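## Task

Take every bushing off the turntable, putting bronze ones in the yellow bin and steel ones in the green bin. Any bushing in the wrong bin means failure, as does leaving the crate or any bin tipped or shifted from where it belongs. Nothing counts as done if it stays in place only because the robot is holding it at the end.

## Robot and tools

ROBOT. Two six-joint Doosan M1013-type arms, left_arm and right_arm, each with a two-finger parallel gripper opening to 50 mm. Bases in the scene frame: left_arm at (-0.075, +0.609, 0) m, right_arm at (-0.002, -0.555, 0) m, each yawed a few degrees. Joint ranges: waist, shoulder, forearm roll and wrist joints -6.283 to 6.283 rad; elbow -2.792 to 2.792. Load limits (N m): waist and shoulder 295, elbow 139, the three wrist joints 39.1; a held part's weight adds to them.

FRAMES. The scene frame has its origin on the tabletop midway between the arms, +z up, +x pointing out over the table; left_arm sits on the +y side. The arm names are not image sides. Each gripper has its own axes: fingers point along its +z and close along its x. end_effector_position is the point between the pads; fingertips extend 17.5 mm past it, and pure rotations pivot about it. A flat block projects about 9 cm toward the gripper's -y. Reported hand positions can be somewhat wrong at long reach.

execute_actions. Argument actions is a list with zero or one entry. Empty list: no command, returns the state with pictures. Action: {"rows": [...], "steps": n}, n from 5 to 15 control steps of 1/30 s (default 15); one row per step, the last row repeating if rows run out. Wait: {"steps": n}, n up to 300, counted from the previous result, so reply time eats into it. Optional pictures: true adds camera images.

ROW LAYOUT (used by both execute_actions and move). One list of 18 numbers, each in [-1, 1], always covering both arms: left_arm dx, dy, dz, rx, ry, rz, gripper position, force_limit, speed, then the same nine for right_arm. The six motion numbers are an offset, not a pose, expressed in that gripper's own axes and scaled so 1.0 = 0.6 m or 180 degrees; rx, ry, rz form a single rotation vector. The offset is counted from that gripper's pose in the latest result that reports it; before any such result in a scene, and for the second or later call inside one reply, it is counted from where the robot is when the action begins. Every row uses that same reference, so rows do not add up. Zero offsets pull the arm back to the reference pose; they do not hold still. To keep an arm put, send the offset back to its desired pose in a reply's first call, zeros afterwards, and always resend its three gripper numbers (0 is a real command).

GRIPPER NUMBERS. position: +1 fully open, about -0.65 pads meet, -1 to grip (closes until blocked). force_limit per pad: -1 about 20 N, 0 about 102 N, +1 about 185 N (actual can run about 17 % higher). speed of the gap: -1 20 mm/s, 0 85, +1 150. New force_limit or speed apply only when position changes by 0.01 or more; to soften a grip, open first. After a grip at force_limit -1 the fingers do not re-close by themselves and object_status may still read 2 after a loss.

MOTION LIMITS. Each step, the commanded pose is clipped to 70 mm and 16 degrees from the measured pose; position wins over orientation if both cannot be met. After an action the arm continues only to its last clipped pose, so check the result and send the remainder.

move. target: one 18-number row as above (offsets, same reference rules). speed: top path speed in m/s, 0.002 to 0.5, default 0.25; rotation up to twice that in rad/s. Both grippers follow straight paths ending together, 0.5 to 10 s long; gripper numbers are sent at the start. Paths do not avoid obstacles or the other arm. The result adds a move: line with the ending (done, off_target, moving, held, fault) and any limits (paced = pose clipped; held = steps blocked by a check, after which the arm may surge), plus each gripper's distance from its target.

wait. seconds from 0 to 10; sends nothing new. zoom_image. camera is one of cam_high, cam_low, cam_left_wrist, cam_right_wrist (all 672x504); region [x0, y0, x1, y1] in pixels from the top-left, at most 504 by 504. read_manual. Only returns licence text (section "licences"). finished_scene. scene: the number of the current scene; irreversible; the result reports success and gives the next task. Replying without a tool call ends everything.

TIMING. A move starts its path once the robot is at rest, or after 3 s.

RESULTS. State line per arm: position (m), quat_wxyz, linear and angular velocity. HELD marks steps where a command was partly or wholly withheld; pose unreachable names an arm whose command the clearance check altered. Hand target (only when nothing is kept back) is where the controller is heading. object_status: 0 moving, 1 blocked while opening, 2 blocked while closing (a real grip), 3 reached requested opening or pads met (usually nothing held). Opening in mm is about (250 - position_measured) x 0.202. Also reported: joint positions, joint torques, flange force (includes held weight; noisy), MOTOR HOT and fault lines.

AVOID. Arms are stiff: aiming even slightly past a firm contact can trip a fault. Contact torque at a joint's limit, or an outside force of 144 N, halts that arm for 10 s and drops the rest of the call. Overheated motors brake the arm. Never let the arms collide or press on each other. Touch down slowly; faster moves hit harder. Do not drop, slam or knock parts, bins or crate, and nothing may leave the table. Random tugs on held parts or pushes on loose ones can occur, so confirm grips and placements in the images.

Each tool is called after "Request:" by a JSON object that holds its "api" and its "payload".

## Session

Request:
{"api": "execute_actions", "payload": {"actions": []}}

Scene clock: 0.00 s of 12600.00 s.
left_arm: end_effector_position=(+0.5601, +0.1213, +0.3762) position_measured=3 object_status=3 end_effector_quat_wxyz=(+0.105, +0.249, +0.961, +0.059) end_effector_velocity=(-0.000, -0.001, -0.002) end_effector_angular_velocity=(+0.001, +0.001, -0.000) | right_arm: end_effector_position=(+0.0394, -0.2009, +0.2256) position_measured=3 object_status=3 end_effector_quat_wxyz=(+0.197, +0.818, +0.232, -0.488) end_effector_velocity=(-0.000, -0.000, +0.000) end_effector_angular_velocity=(-0.000, +0.000, +0.001)
Joint positions: left_arm=[-0.858  0.323  1.364  0.21   1.327 -1.847] | right_arm=[1.12  0.269 2.066 0.331 1.873 1.944]
Joint velocities: left_arm=[-0.001  0.002 -0.001  0.    -0.    -0.001] | right_arm=[ 0.    -0.     0.    -0.     0.001  0.   ]
Joint torques (N m, as the joint torque sensors report them, + toward a larger angle): no reading
Flange force (N, the push that the arm receives, along the gripper's own x y z axes): no reading
Hand target (left_arm): +0.560, +0.121, +0.376; +0.105, +0.249, +0.961, +0.059
Hand target (right_arm): +0.039, -0.201, +0.226; +0.197, +0.818, +0.232, -0.488

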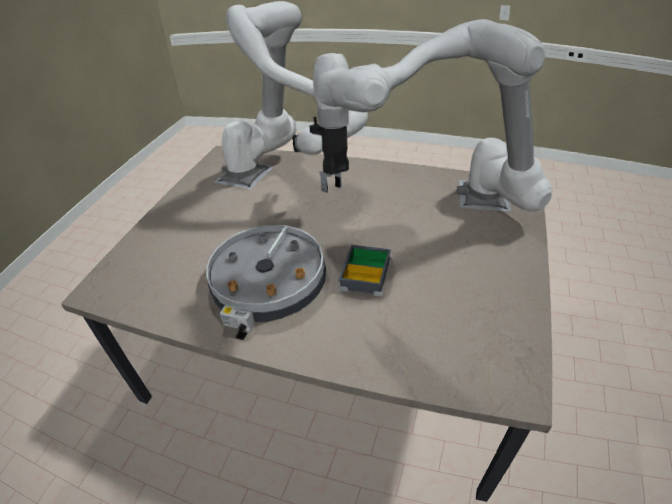

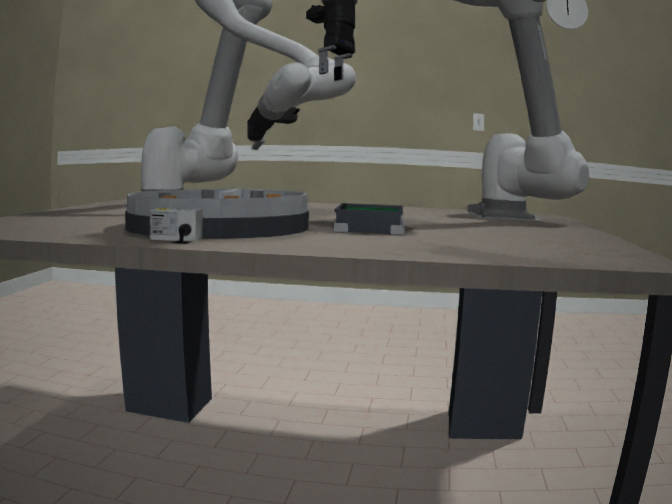

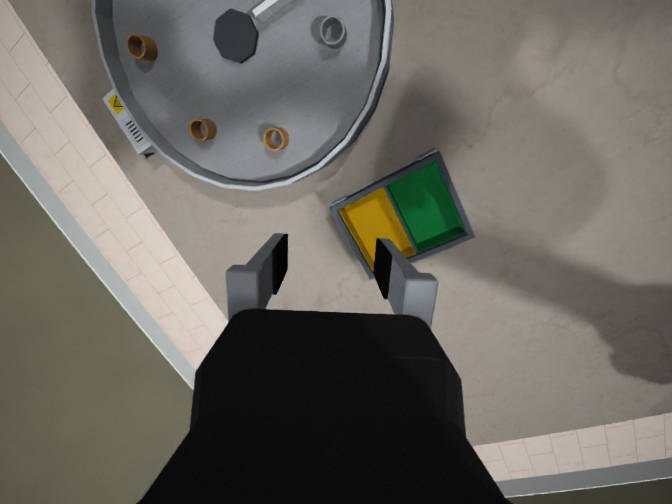

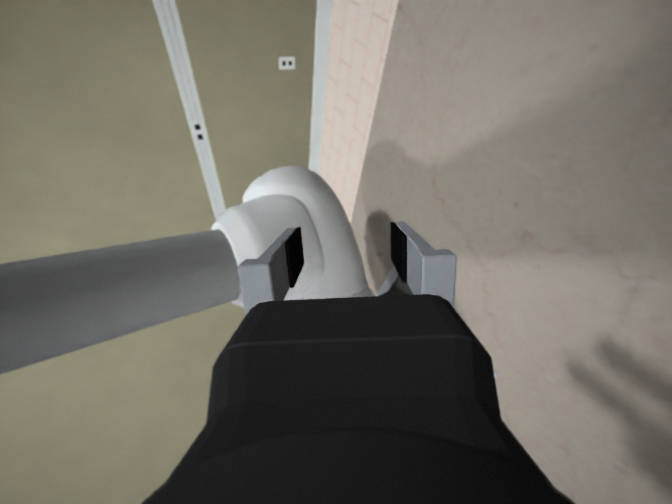

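Request:
{"api": "zoom_image", "payload": {"camera": "cam_high", "region": [180, 200, 420, 360]}}

Request:
{"api": "zoom_image", "payload": {"camera": "cam_low", "region": [110, 170, 430, 260]}}

Request:
{"api": "wait", "payload": {"seconds": 1}}

Region (180, 200, 420, 360) of cam_high's 672x504 image, scaled by 2.100, with more detail than that image has.

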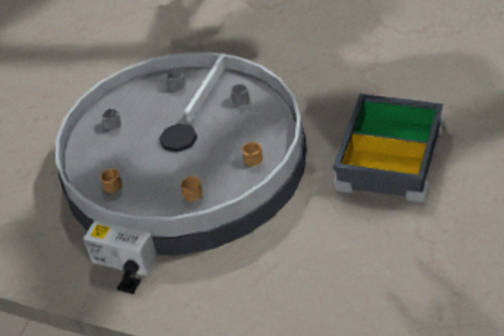

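Region (110, 170, 430, 260) of cam_low's 672x504 image, scaled by 1.575, with more detail than that image has; it fills the top 142 rows of this view, and the rest is white.

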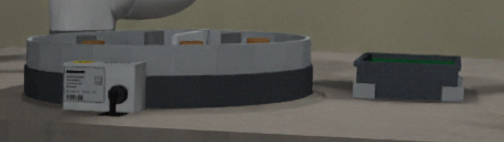

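Scene clock: 1.17 s of 12600.00 s.
left_arm: end_effector_position=(+0.5601, +0.1213, +0.3762) position_measured=3 object_status=3 end_effector_quat_wxyz=(+0.105, +0.249, +0.961, +0.059) end_effector_velocity=(-0.000, -0.001, -0.001) end_effector_angular_velocity=(+0.001, +0.001, -0.001) | right_arm: end_effector_position=(+0.0394, -0.2009, +0.2256) position_measured=3 object_status=3 end_effector_quat_wxyz=(+0.197, +0.818, +0.232, -0.488) end_effector_velocity=(+0.000, -0.000, -0.000) end_effector_angular_velocity=(-0.001, +0.000, +0.000)
Joint positions: left_arm=[-0.858  0.323  1.364  0.21   1.327 -1.847] | right_arm=[1.12  0.269 2.066 0.331 1.873 1.944]
Joint velocities: left_arm=[-0.001  0.001  0.     0.    -0.     0.   ] | right_arm=[-0.     0.001 -0.    -0.     0.     0.   ]
Joint torques (N m, as the joint torque sensors report them, + toward a larger angle): left_arm=[ -4.07 -78.53 -44.57   4.58  -0.68   0.08] | right_arm=[ -1.68 -53.6  -30.38   3.65   3.34   0.05]
Flange force (N, the push that the arm receives, along the gripper's own x y z axes): left_arm=[-1.3 4.6 1.7] | right_arm=[-6.5 0.6 4.9]
Hand target (left_arm): +0.560, +0.121, +0.376; +0.105, +0.249, +0.961, +0.059
Hand target (right_arm): +0.039, -0.201, +0.226; +0.197, +0.818, +0.232, -0.488
Kept back: nothing.
Steps of this call (steps 1 to 35: nothing new was sent). Readings (end_effector_position | what the end effector reports):
1: left_arm (+0.5601, +0.1213, +0.3762) | right_arm (+0.0394, -0.2009, +0.2256) | left_arm position_measured=3 object_status=3 | right_arm position_measured=3 object_status=3
2: left_arm (+0.5601, +0.1213, +0.3762) | right_arm (+0.0394, -0.2009, +0.2256) | left_arm position_measured=3 object_status=3 | right_arm position_measured=3 object_status=3
4: left_arm (+0.5601, +0.1213, +0.3762) | right_arm (+0.0394, -0.2009, +0.2256) | left_arm position_measured=3 object_status=3 | right_arm position_measured=3 object_status=3
8: left_arm (+0.5601, +0.1213, +0.3762) | right_arm (+0.0394, -0.2009, +0.2256) | left_arm position_measured=3 object_status=3 | right_arm position_measured=3 object_status=3
35: the state above

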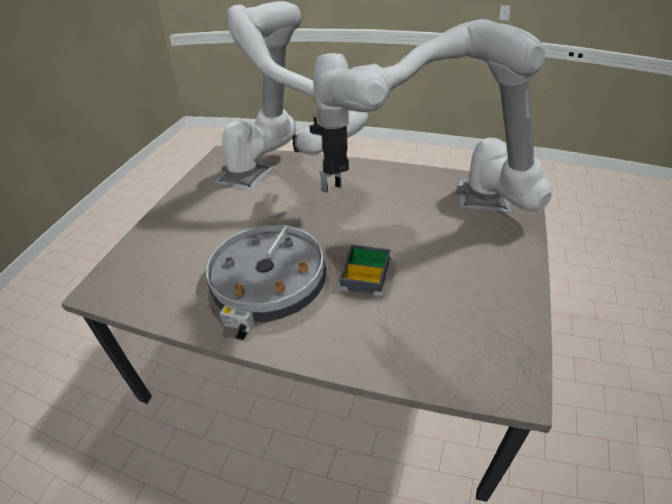

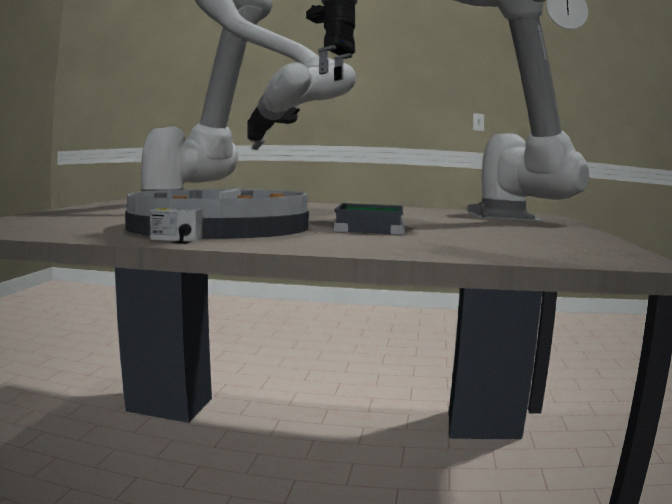

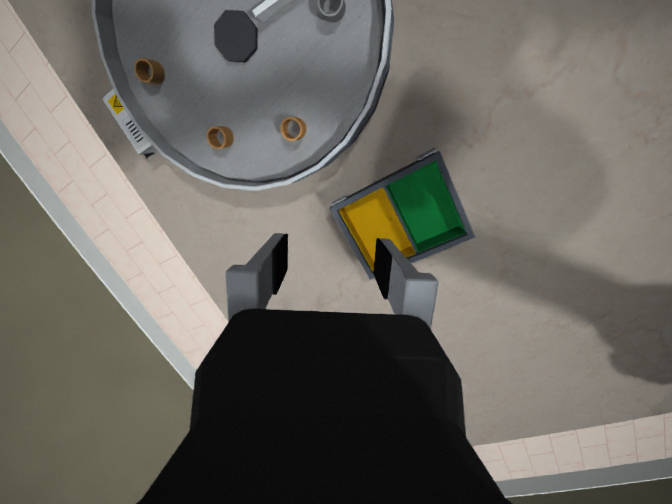

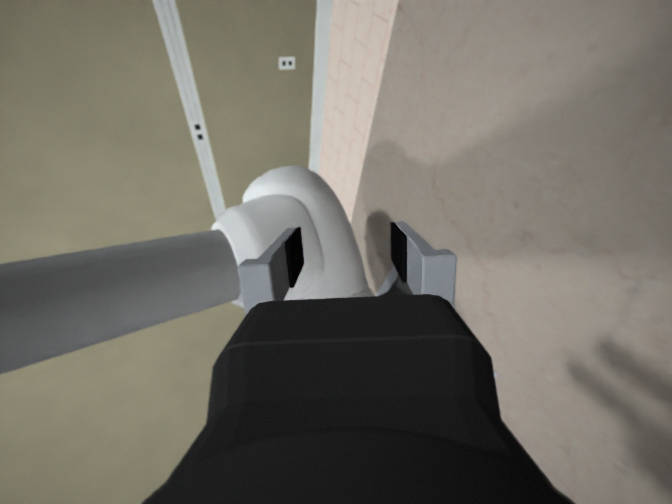

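Request:
{"api": "move", "payload": {"target": [-0.0773, -0.1968, 0.1110, 0.03807, 0.06774, -0.16065, 1, 0, 0, 0, 0, 0, 0, 0, 0, 1, 0, 0], "speed": 0.25}}

Scene clock: 5.83 s of 12600.00 s.
left_arm: end_effector_position=(+0.5599, -0.0000, +0.3000) position_measured=3 object_status=3 end_effector_quat_wxyz=(+0.000, +0.000, +1.000, +0.000) end_effector_velocity=(+0.000, +0.000, -0.002) end_effector_angular_velocity=(+0.002, +0.002, +0.002) | right_arm: end_effector_position=(+0.0394, -0.2009, +0.2256) position_measured=3 object_status=3 end_effector_quat_wxyz=(+0.197, +0.818, +0.232, -0.488) end_effector_velocity=(+0.000, +0.000, -0.001) end_effector_angular_velocity=(-0.002, +0.002, -0.001)
Joint positions: left_arm=[-0.896  0.522  1.202  0.001  1.416 -2.355] | right_arm=[1.12  0.269 2.066 0.331 1.873 1.944]
Joint velocities: left_arm=[ 0.     0.002  0.    -0.     0.    -0.001] | right_arm=[-0.     0.002 -0.     0.001  0.     0.   ]
Joint torques (N m, as the joint torque sensors report them, + toward a larger angle): left_arm=[ -3.67 -96.42 -44.25   3.98   0.05   0.2 ] | right_arm=[ -1.33 -53.09 -30.48   3.64   3.31   0.09]
Flange force (N, the push that the arm receives, along the gripper's own x y z axes): left_arm=[-1.6 4.0 2.1] | right_arm=[-6.9 1.5 5.0]
Hand target (left_arm): +0.560, -0.000, +0.300; +0.000, +0.000, +1.000, +0.000
Hand target (right_arm): +0.039, -0.201, +0.226; +0.197, +0.818, +0.232, -0.488
Off the commanded pose (left_arm): 0.000 m, 0 deg.
Off the commanded pose (right_arm): 0.000 m, 0 deg.
Kept back: nothing.
move: done

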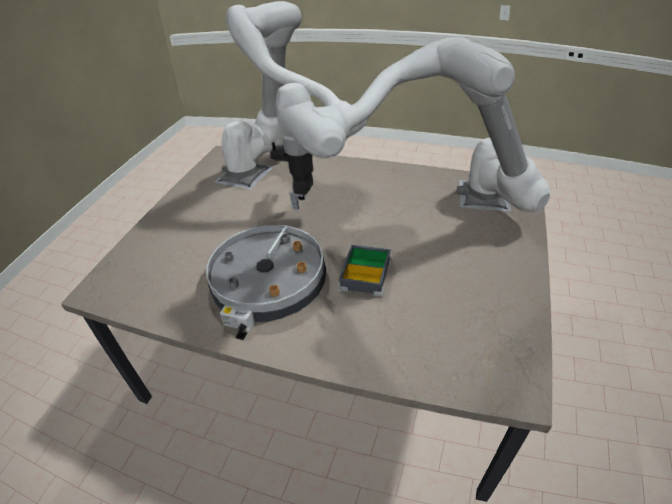

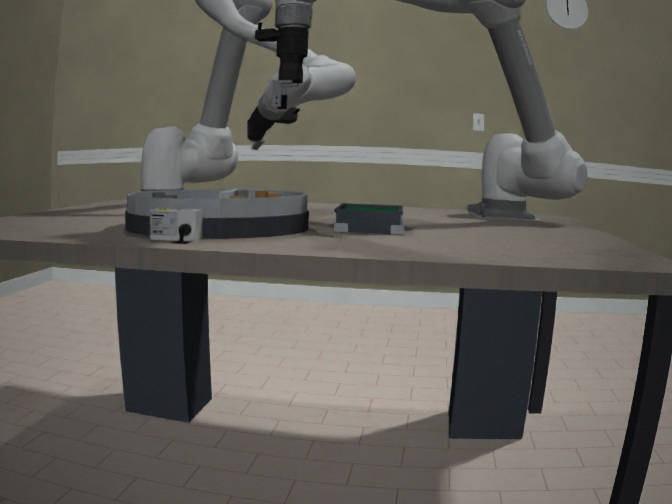

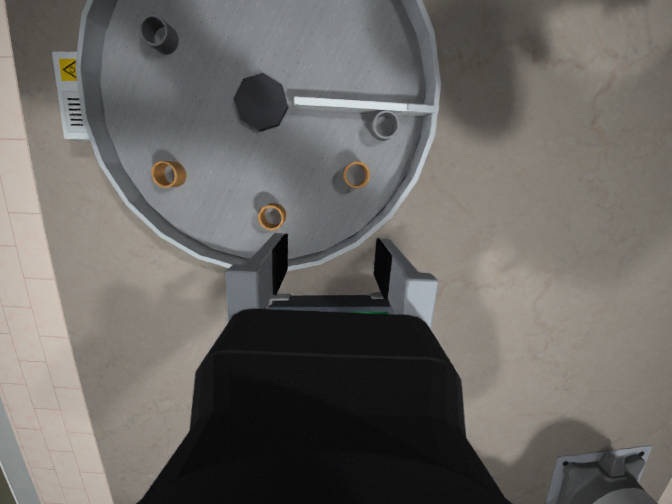

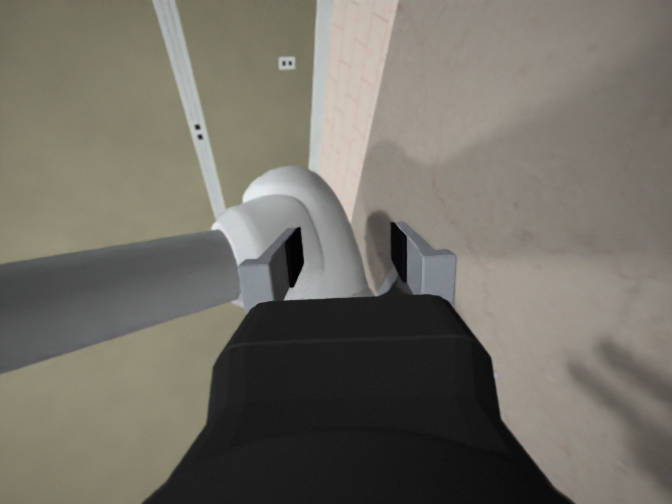

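Request:
{"api": "execute_actions", "payload": {"actions": []}}

Scene clock: 6.80 s of 12600.00 s.
left_arm: end_effector_position=(+0.5599, -0.0001, +0.3000) position_measured=3 object_status=3 end_effector_quat_wxyz=(+0.000, +0.000, +1.000, +0.000) end_effector_velocity=(-0.000, -0.001, -0.000) end_effector_angular_velocity=(-0.000, -0.000, -0.002) | right_arm: end_effector_position=(+0.0394, -0.2009, +0.2256) position_measured=3 object_status=3 end_effector_quat_wxyz=(+0.197, +0.818, +0.232, -0.488) end_effector_velocity=(+0.000, -0.000, -0.000) end_effector_angular_velocity=(-0.001, -0.001, +0.001)
Joint positions: left_arm=[-0.896  0.522  1.202  0.001  1.416 -2.355] | right_arm=[1.12  0.269 2.066 0.331 1.873 1.944]
Joint velocities: left_arm=[-0.001  0.    -0.     0.     0.     0.001] | right_arm=[ 0.     0.     0.    -0.002  0.     0.   ]
Joint torques (N m, as the joint torque sensors report them, + toward a larger angle): left_arm=[ -2.12 -97.93 -43.79   4.07  -0.23   0.28] | right_arm=[ -0.41 -53.26 -30.38   3.67   3.45  -0.02]
Flange force (N, the push that the arm receives, along the gripper's own x y z axes): left_arm=[-3.2 0.1 1.1] | right_arm=[-6.6 2.8 4.6]
Hand target (left_arm): +0.560, -0.000, +0.300; +0.000, +0.000, +1.000, +0.000
Hand target (right_arm): +0.039, -0.201, +0.226; +0.197, +0.818, +0.232, -0.488
Off the commanded pose (left_arm): 0.000 m, 0 deg.
Off the commanded pose (right_arm): 0.000 m, 0 deg.
Kept back: nothing.
Steps of this call (steps 1 to 29: nothing new was sent). Readings (end_effector_position | what the end effector reports):
1: left_arm (+0.5599, -0.0000, +0.3000) | right_arm (+0.0394, -0.2009, +0.2256) | left_arm position_measured=3 object_status=3 | right_arm position_measured=3 object_status=3
2: left_arm (+0.5599, -0.0001, +0.3000) | right_arm (+0.0394, -0.2009, +0.2256) | left_arm position_measured=3 object_status=3 | right_arm position_measured=3 object_status=3
4: left_arm (+0.5599, -0.0001, +0.3000) | right_arm (+0.0394, -0.2009, +0.2256) | left_arm position_measured=3 object_status=3 | right_arm position_measured=3 object_status=3
8: left_arm (+0.5599, -0.0001, +0.3000) | right_arm (+0.0394, -0.2009, +0.2256) | left_arm position_measured=3 object_status=3 | right_arm position_measured=3 object_status=3
29: the state above

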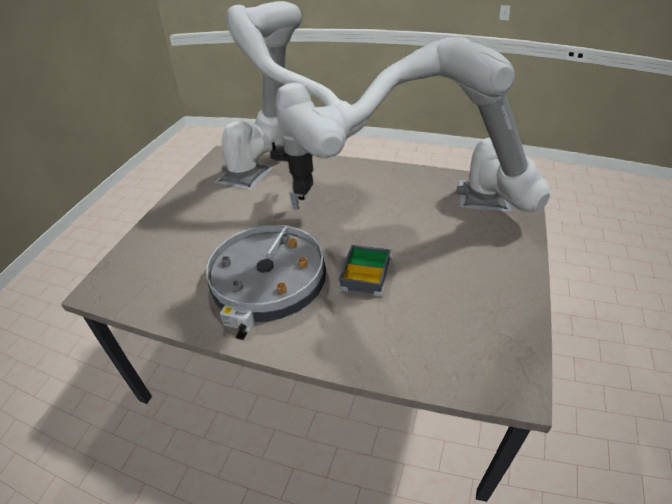

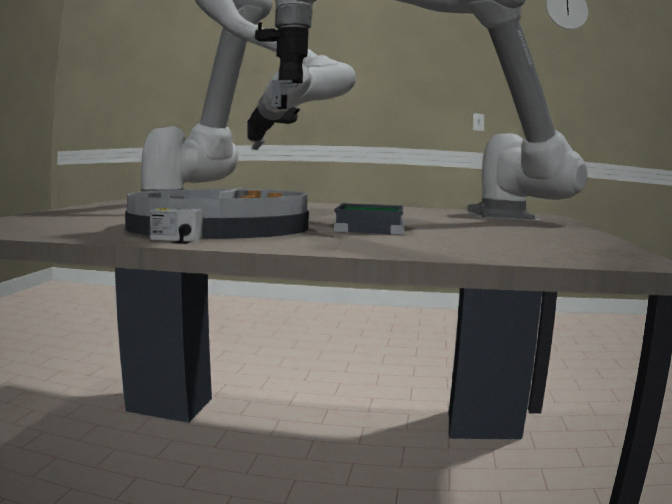

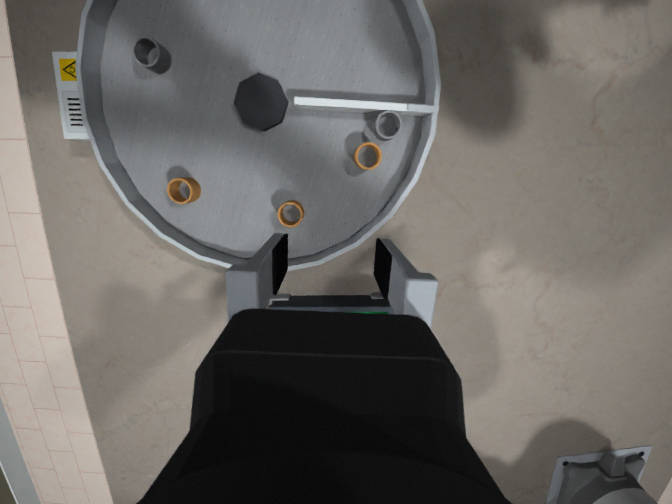

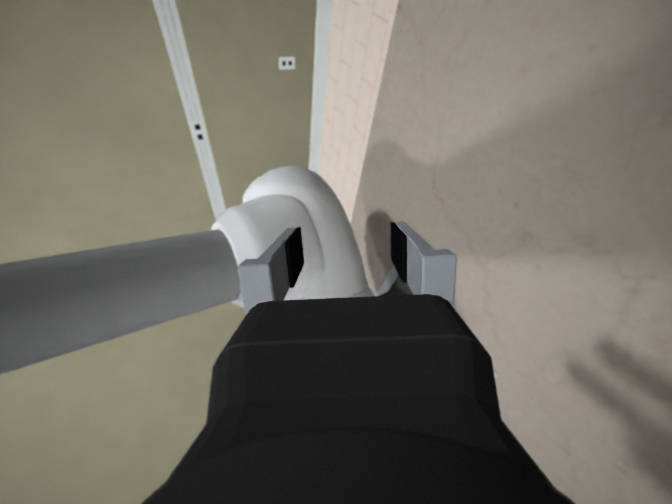

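Request:
{"api": "zoom_image", "payload": {"camera": "cam_low", "region": [120, 175, 320, 250]}}

Request:
{"api": "zoom_image", "payload": {"camera": "cam_left_wrist", "region": [230, 60, 450, 240]}}

Region (120, 175, 320, 250) of cam_low's 672x504 image, scaled by 2.520, with more detail than that image has; it fills the top 189 rows of this view, and the rest is white.

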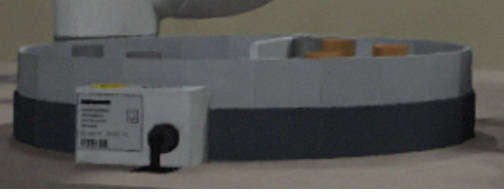

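Region (230, 60, 450, 240) of cam_left_wrist's 672x504 image, scaled by 2.291, with more detail than that image has; it fills the top 412 rows of this view, and the rest is white.

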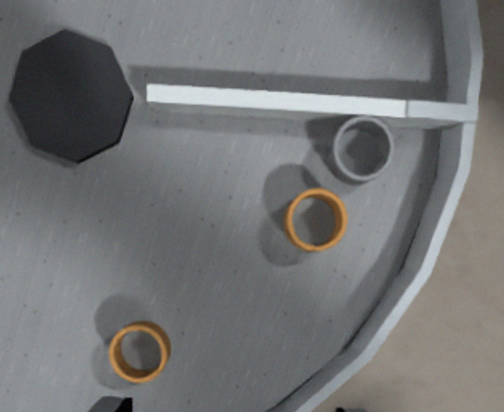

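Request:
{"api": "execute_actions", "payload": {"actions": []}}

Scene clock: 10.73 s of 12600.00 s.
left_arm: end_effector_position=(+0.5599, -0.0001, +0.3000) position_measured=3 object_status=3 end_effector_quat_wxyz=(+0.000, +0.000, +1.000, +0.000) end_effector_velocity=(+0.001, +0.001, -0.001) end_effector_angular_velocity=(+0.000, +0.000, +0.003) | right_arm: end_effector_position=(+0.0394, -0.2009, +0.2256) position_measured=3 object_status=3 end_effector_quat_wxyz=(+0.197, +0.818, +0.232, -0.488) end_effector_velocity=(-0.000, +0.000, +0.000) end_effector_angular_velocity=(+0.001, +0.000, -0.001)
Joint positions: left_arm=[-0.896  0.522  1.202  0.001  1.416 -2.355] | right_arm=[1.12  0.269 2.066 0.331 1.873 1.944]
Joint velocities: left_arm=[ 0.001  0.001 -0.     0.    -0.    -0.002] | right_arm=[ 0.    -0.001 -0.     0.001  0.     0.   ]
Joint torques (N m, as the joint torque sensors report them, + toward a larger angle): left_arm=[ -2.96 -97.05 -43.48   3.94  -0.07   0.15] | right_arm=[ -0.66 -53.99 -30.12   3.47   3.23   0.08]
Flange force (N, the push that the arm receives, along the gripper's own x y z axes): left_arm=[-3.7 1.5 1.0] | right_arm=[-6.4 1.7 3.7]
Hand target (left_arm): +0.560, -0.000, +0.300; +0.000, +0.000, +1.000, +0.000
Hand target (right_arm): +0.039, -0.201, +0.226; +0.197, +0.818, +0.232, -0.488
Off the commanded pose (left_arm): 0.000 m, 0 deg.
Off the commanded pose (right_arm): 0.000 m, 0 deg.
Kept back: nothing.
Steps of this call (steps 1 to 118: nothing new was sent). Readings (end_effector_position | what the end effector reports):
1: left_arm (+0.5599, -0.0001, +0.3000) | right_arm (+0.0394, -0.2009, +0.2256) | left_arm position_measured=3 object_status=3 | right_arm position_measured=3 object_status=3
2: left_arm (+0.5599, -0.0001, +0.3000) | right_arm (+0.0394, -0.2009, +0.2256) | left_arm position_measured=3 object_status=3 | right_arm position_measured=3 object_status=3
4: left_arm (+0.5599, -0.0001, +0.3000) | right_arm (+0.0394, -0.2009, +0.2256) | left_arm position_measured=3 object_status=3 | right_arm position_measured=3 object_status=3
8: left_arm (+0.5599, -0.0001, +0.3000) | right_arm (+0.0394, -0.2009, +0.2256) | left_arm position_measured=3 object_status=3 | right_arm position_measured=3 object_status=3
118: the state above

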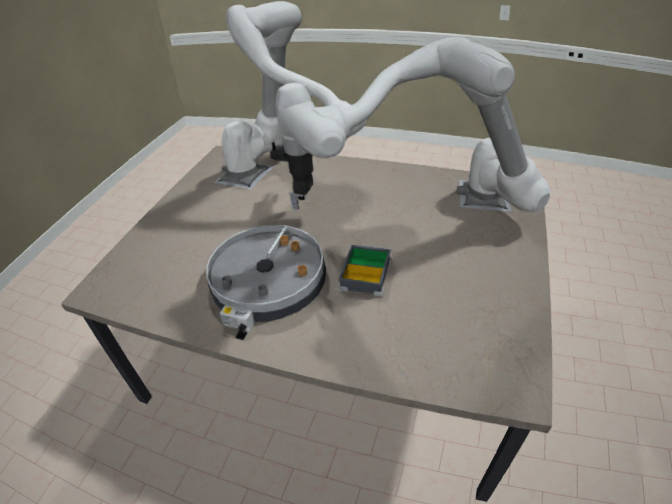

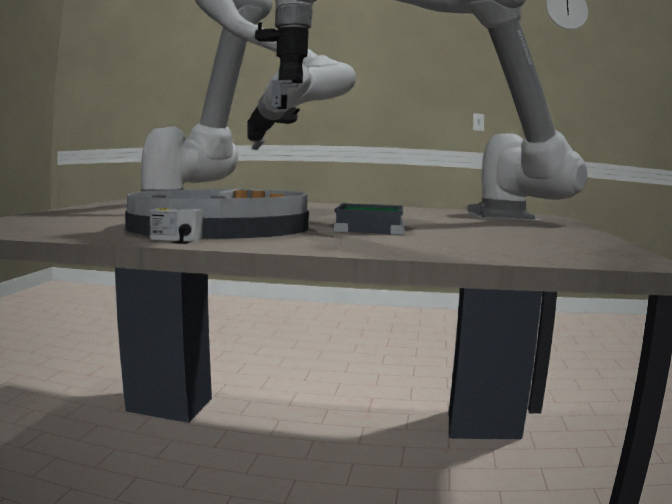

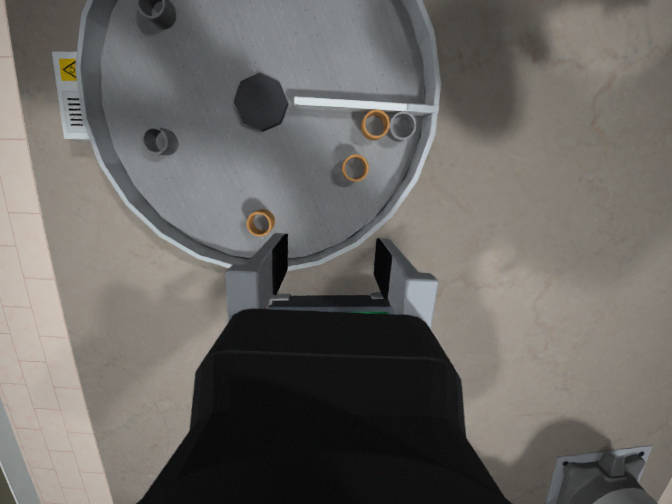

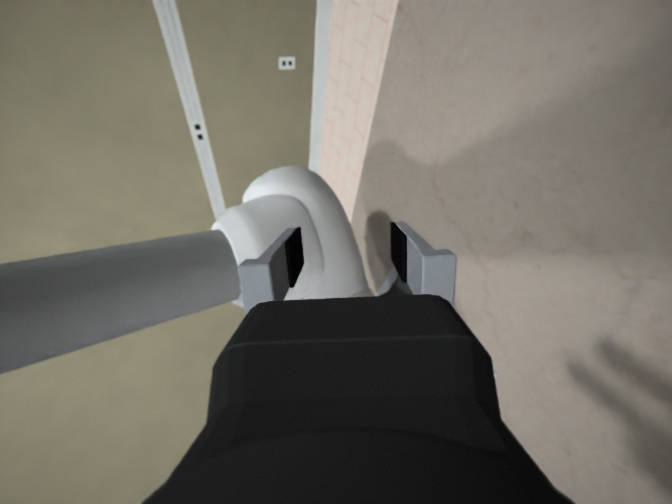

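Request:
{"api": "move", "payload": {"target": [-0.0407, -0.0132, 0.2833, 0, 0, -0.6667, 0.01, -0.5, 1, 0, 0, 0, 0, 0, 0, 1, 0, 0], "speed": 0.5}}

Scene clock: 14.23 s of 12600.00 s.
left_arm: end_effector_position=(+0.5843, -0.0081, +0.1300) position_measured=151 object_status=3 end_effector_quat_wxyz=(-0.000, +0.866, -0.500, +0.000) end_effector_velocity=(-0.001, -0.001, -0.002) end_effector_angular_velocity=(+0.002, +0.001, -0.001) | right_arm: end_effector_position=(+0.0394, -0.2009, +0.2256) position_measured=3 object_status=3 end_effector_quat_wxyz=(+0.197, +0.818, +0.232, -0.488) end_effector_velocity=(-0.000, -0.000, +0.000) end_effector_angular_velocity=(-0.001, +0.001, +0.000)
Joint positions: left_arm=[-0.93   0.654  1.302  0.001  1.184 -4.483] | right_arm=[1.12  0.269 2.066 0.331 1.873 1.944]
Joint velocities: left_arm=[-0.001  0.002 -0.     0.001 -0.    -0.001] | right_arm=[0.    0.    0.    0.    0.001 0.   ]
Joint torques (N m, as the joint torque sensors report them, + toward a larger angle): left_arm=[  -3.23 -105.96  -40.83    3.67   -0.24    0.23] | right_arm=[ -0.97 -53.86 -30.55   3.6    3.36   0.1 ]
Flange force (N, the push that the arm receives, along the gripper's own x y z axes): left_arm=[0.9 -3.3 1.2] | right_arm=[-6.1 1.7 4.8]
Hand target (left_arm): +0.584, -0.008, +0.130; -0.000, +0.866, -0.500, +0.000
Hand target (right_arm): +0.039, -0.201, +0.226; +0.197, +0.818, +0.232, -0.488
Off the commanded pose (left_arm): 0.000 m, 0 deg.
Off the commanded pose (right_arm): 0.000 m, 0 deg.
Kept back: nothing.
move: done

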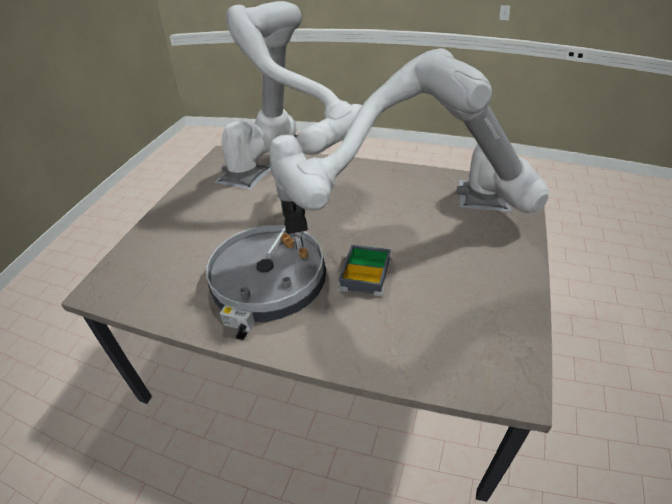

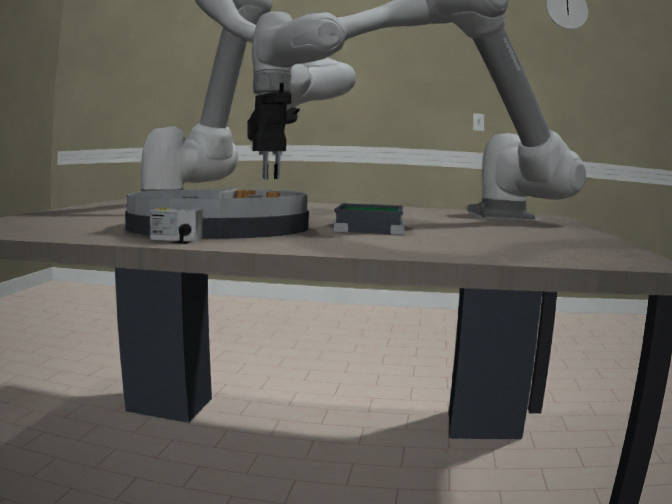

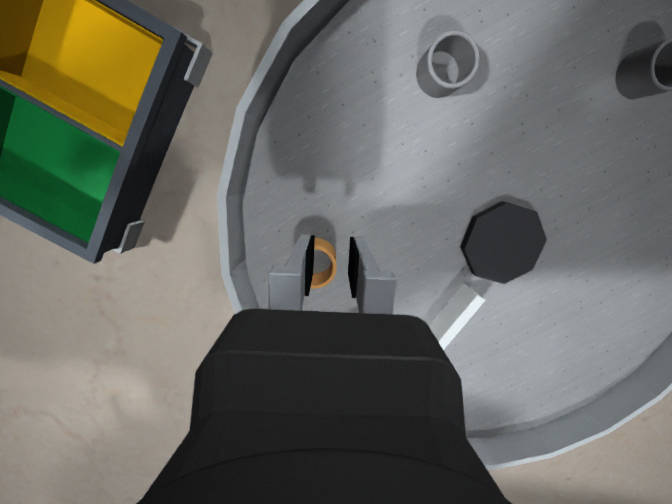

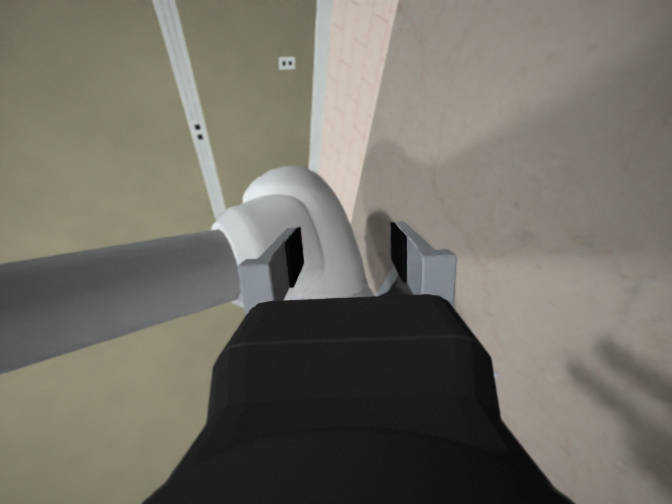

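Request:
{"api": "move", "payload": {"target": [0, 0, 0.0833, 0, 0, 0, 0.01, -0.5, 1, 0, 0, 0, 0, 0, 0, 1, 0, 0], "speed": 0.04}}

Scene clock: 15.97 s of 12600.00 s.
left_arm: end_effector_position=(+0.5843, -0.0082, +0.0801) position_measured=151 object_status=3 end_effector_quat_wxyz=(-0.000, +0.866, -0.500, +0.000) end_effector_velocity=(+0.000, +0.000, +0.000) end_effector_angular_velocity=(-0.001, -0.000, -0.002) | right_arm: end_effector_position=(+0.0394, -0.2009, +0.2256) position_measured=3 object_status=3 end_effector_quat_wxyz=(+0.197, +0.818, +0.232, -0.488) end_effector_velocity=(-0.001, +0.001, +0.001) end_effector_angular_velocity=(+0.003, +0.001, -0.003)
Joint positions: left_arm=[-0.93   0.688  1.34   0.001  1.112 -4.483] | right_arm=[1.12  0.269 2.066 0.331 1.873 1.944]
Joint velocities: left_arm=[ 0.    -0.001  0.    -0.001 -0.     0.002] | right_arm=[-0.    -0.001 -0.     0.004 -0.001 -0.   ]
Joint torques (N m, as the joint torque sensors report them, + toward a larger angle): left_arm=[  -3.58 -107.94  -39.59    3.52   -0.16    0.26] | right_arm=[  0.1  -53.47 -30.65   3.7    3.36   0.11]
Flange force (N, the push that the arm receives, along the gripper's own x y z axes): left_arm=[0.5 -3.5 0.8] | right_arm=[-6.6 4.0 4.5]
Hand target (left_arm): +0.584, -0.008, +0.080; -0.000, +0.866, -0.500, +0.000
Hand target (right_arm): +0.039, -0.201, +0.226; +0.197, +0.818, +0.232, -0.488
Off the commanded pose (left_arm): 0.000 m, 0 deg.
Off the commanded pose (right_arm): 0.000 m, 0 deg.
Kept back: nothing.
move: done

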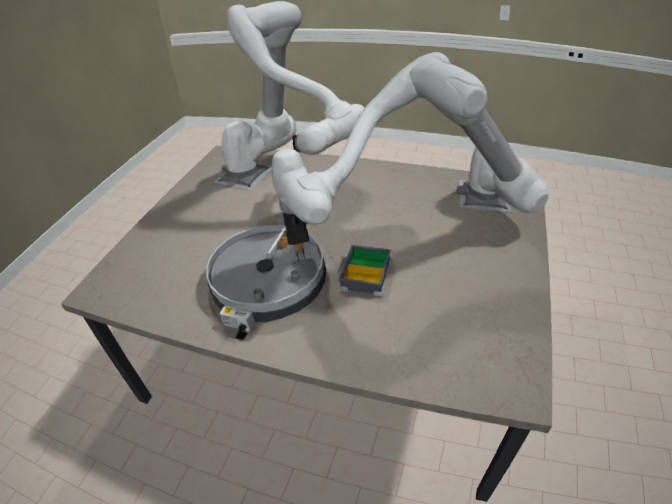

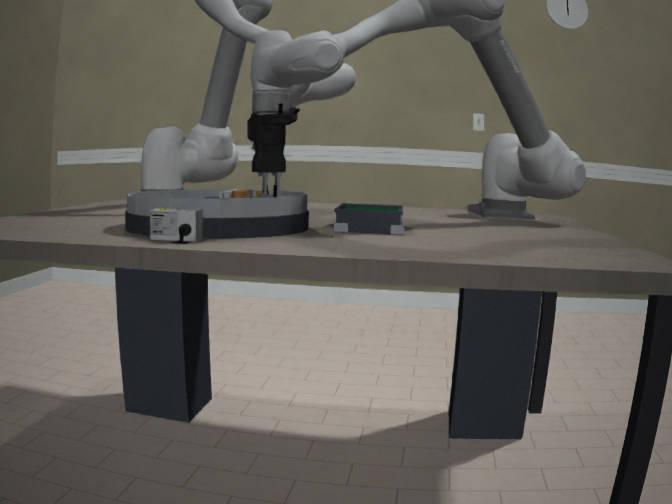

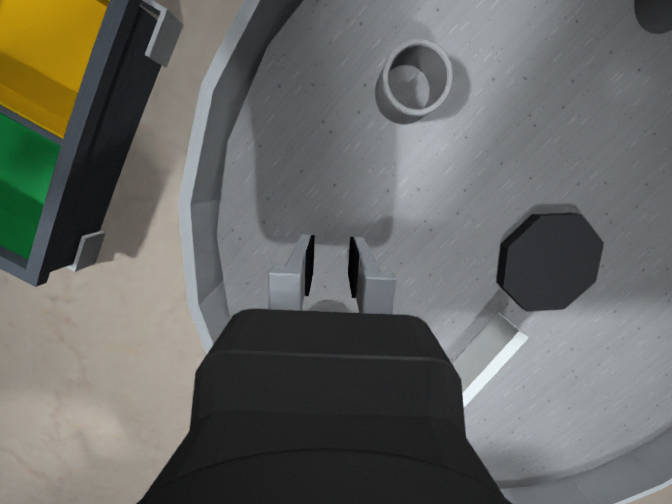

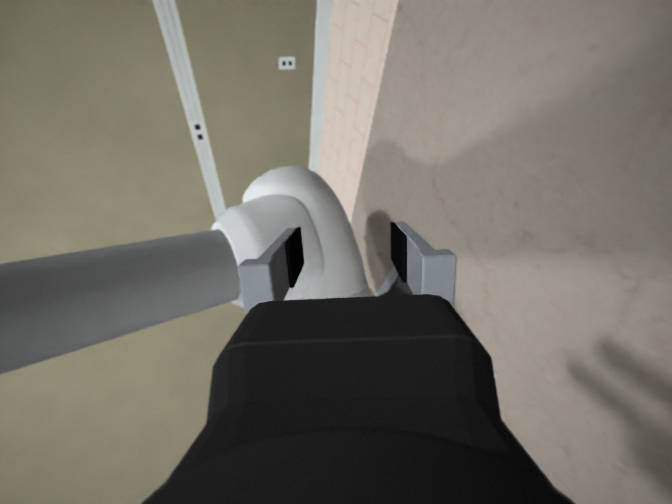

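Request:
{"api": "wait", "payload": {"seconds": 1.8}}

Scene clock: 17.87 s of 12600.00 s.
left_arm: end_effector_position=(+0.5843, -0.0082, +0.0800) position_measured=151 object_status=3 end_effector_quat_wxyz=(-0.000, +0.866, -0.500, +0.000) end_effector_velocity=(-0.001, -0.000, -0.002) end_effector_angular_velocity=(+0.001, +0.001, +0.000) | right_arm: end_effector_position=(+0.0394, -0.2009, +0.2256) position_measured=3 object_status=3 end_effector_quat_wxyz=(+0.197, +0.818, +0.232, -0.488) end_effector_velocity=(-0.000, +0.000, +0.000) end_effector_angular_velocity=(-0.000, +0.001, -0.000)
Joint positions: left_arm=[-0.93   0.688  1.341  0.001  1.112 -4.483] | right_arm=[1.12  0.269 2.066 0.331 1.873 1.944]
Joint velocities: left_arm=[-0.001  0.002  0.    -0.    -0.    -0.001] | right_arm=[ 0.     0.    -0.     0.001  0.    -0.   ]
Joint torques (N m, as the joint torque sensors report them, + toward a larger angle): left_arm=[  -2.66 -108.59  -39.91    3.56   -0.2     0.4 ] | right_arm=[ -1.16 -53.88 -30.44   3.41   3.28   0.  ]
Flange force (N, the push that the arm receives, along the gripper's own x y z axes): left_arm=[1.2 -2.7 2.2] | right_arm=[-6.3 0.8 4.7]
Hand target (left_arm): +0.584, -0.008, +0.080; -0.000, +0.866, -0.500, +0.000
Hand target (right_arm): +0.039, -0.201, +0.226; +0.197, +0.818, +0.232, -0.488
Off the commanded pose (left_arm): 0.000 m, 0 deg.
Off the commanded pose (right_arm): 0.000 m, 0 deg.
Kept back: nothing.
Steps of this call (steps 1 to 57: nothing new was sent). Readings (end_effector_position | what the end effector reports):
1: left_arm (+0.5843, -0.0082, +0.0801) | right_arm (+0.0394, -0.2009, +0.2256) | left_arm position_measured=151 object_status=3 | right_arm position_measured=3 object_status=3
2: left_arm (+0.5843, -0.0082, +0.0801) | right_arm (+0.0394, -0.2009, +0.2256) | left_arm position_measured=151 object_status=3 | right_arm position_measured=3 object_status=3
4: left_arm (+0.5843, -0.0082, +0.0801) | right_arm (+0.0394, -0.2009, +0.2256) | left_arm position_measured=151 object_status=3 | right_arm position_measured=3 object_status=3
8: left_arm (+0.5843, -0.0082, +0.0800) | right_arm (+0.0394, -0.2009, +0.2256) | left_arm position_measured=151 object_status=3 | right_arm position_measured=3 object_status=3
57: the state above

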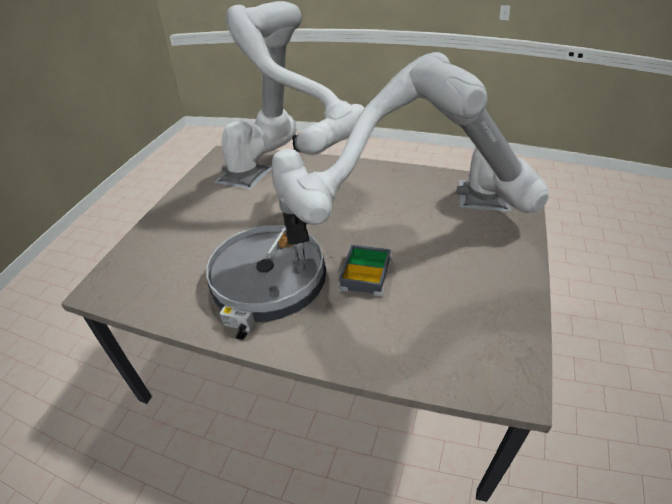

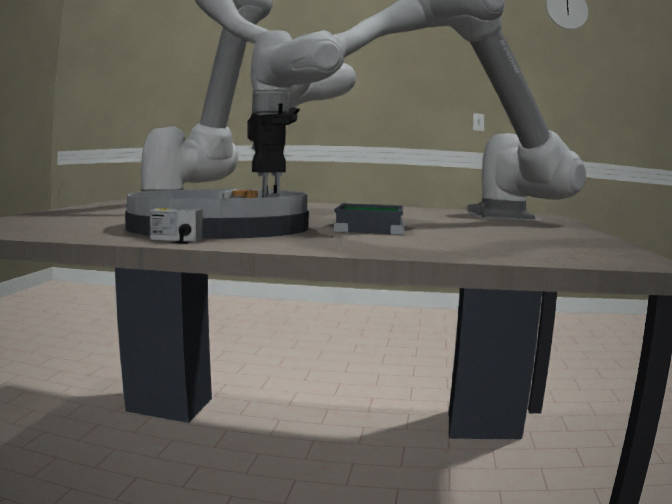

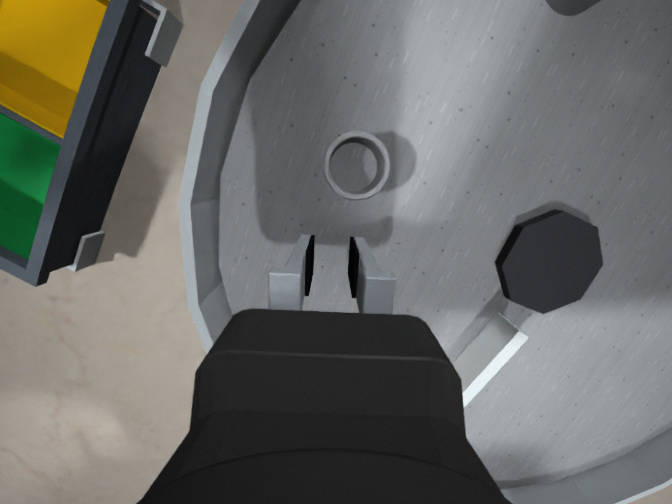

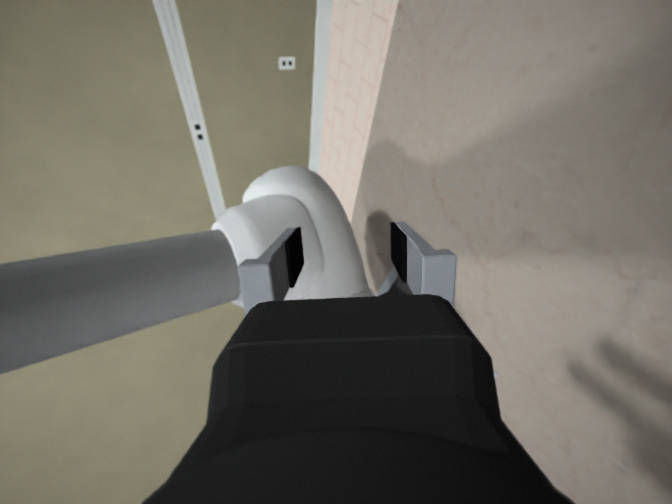

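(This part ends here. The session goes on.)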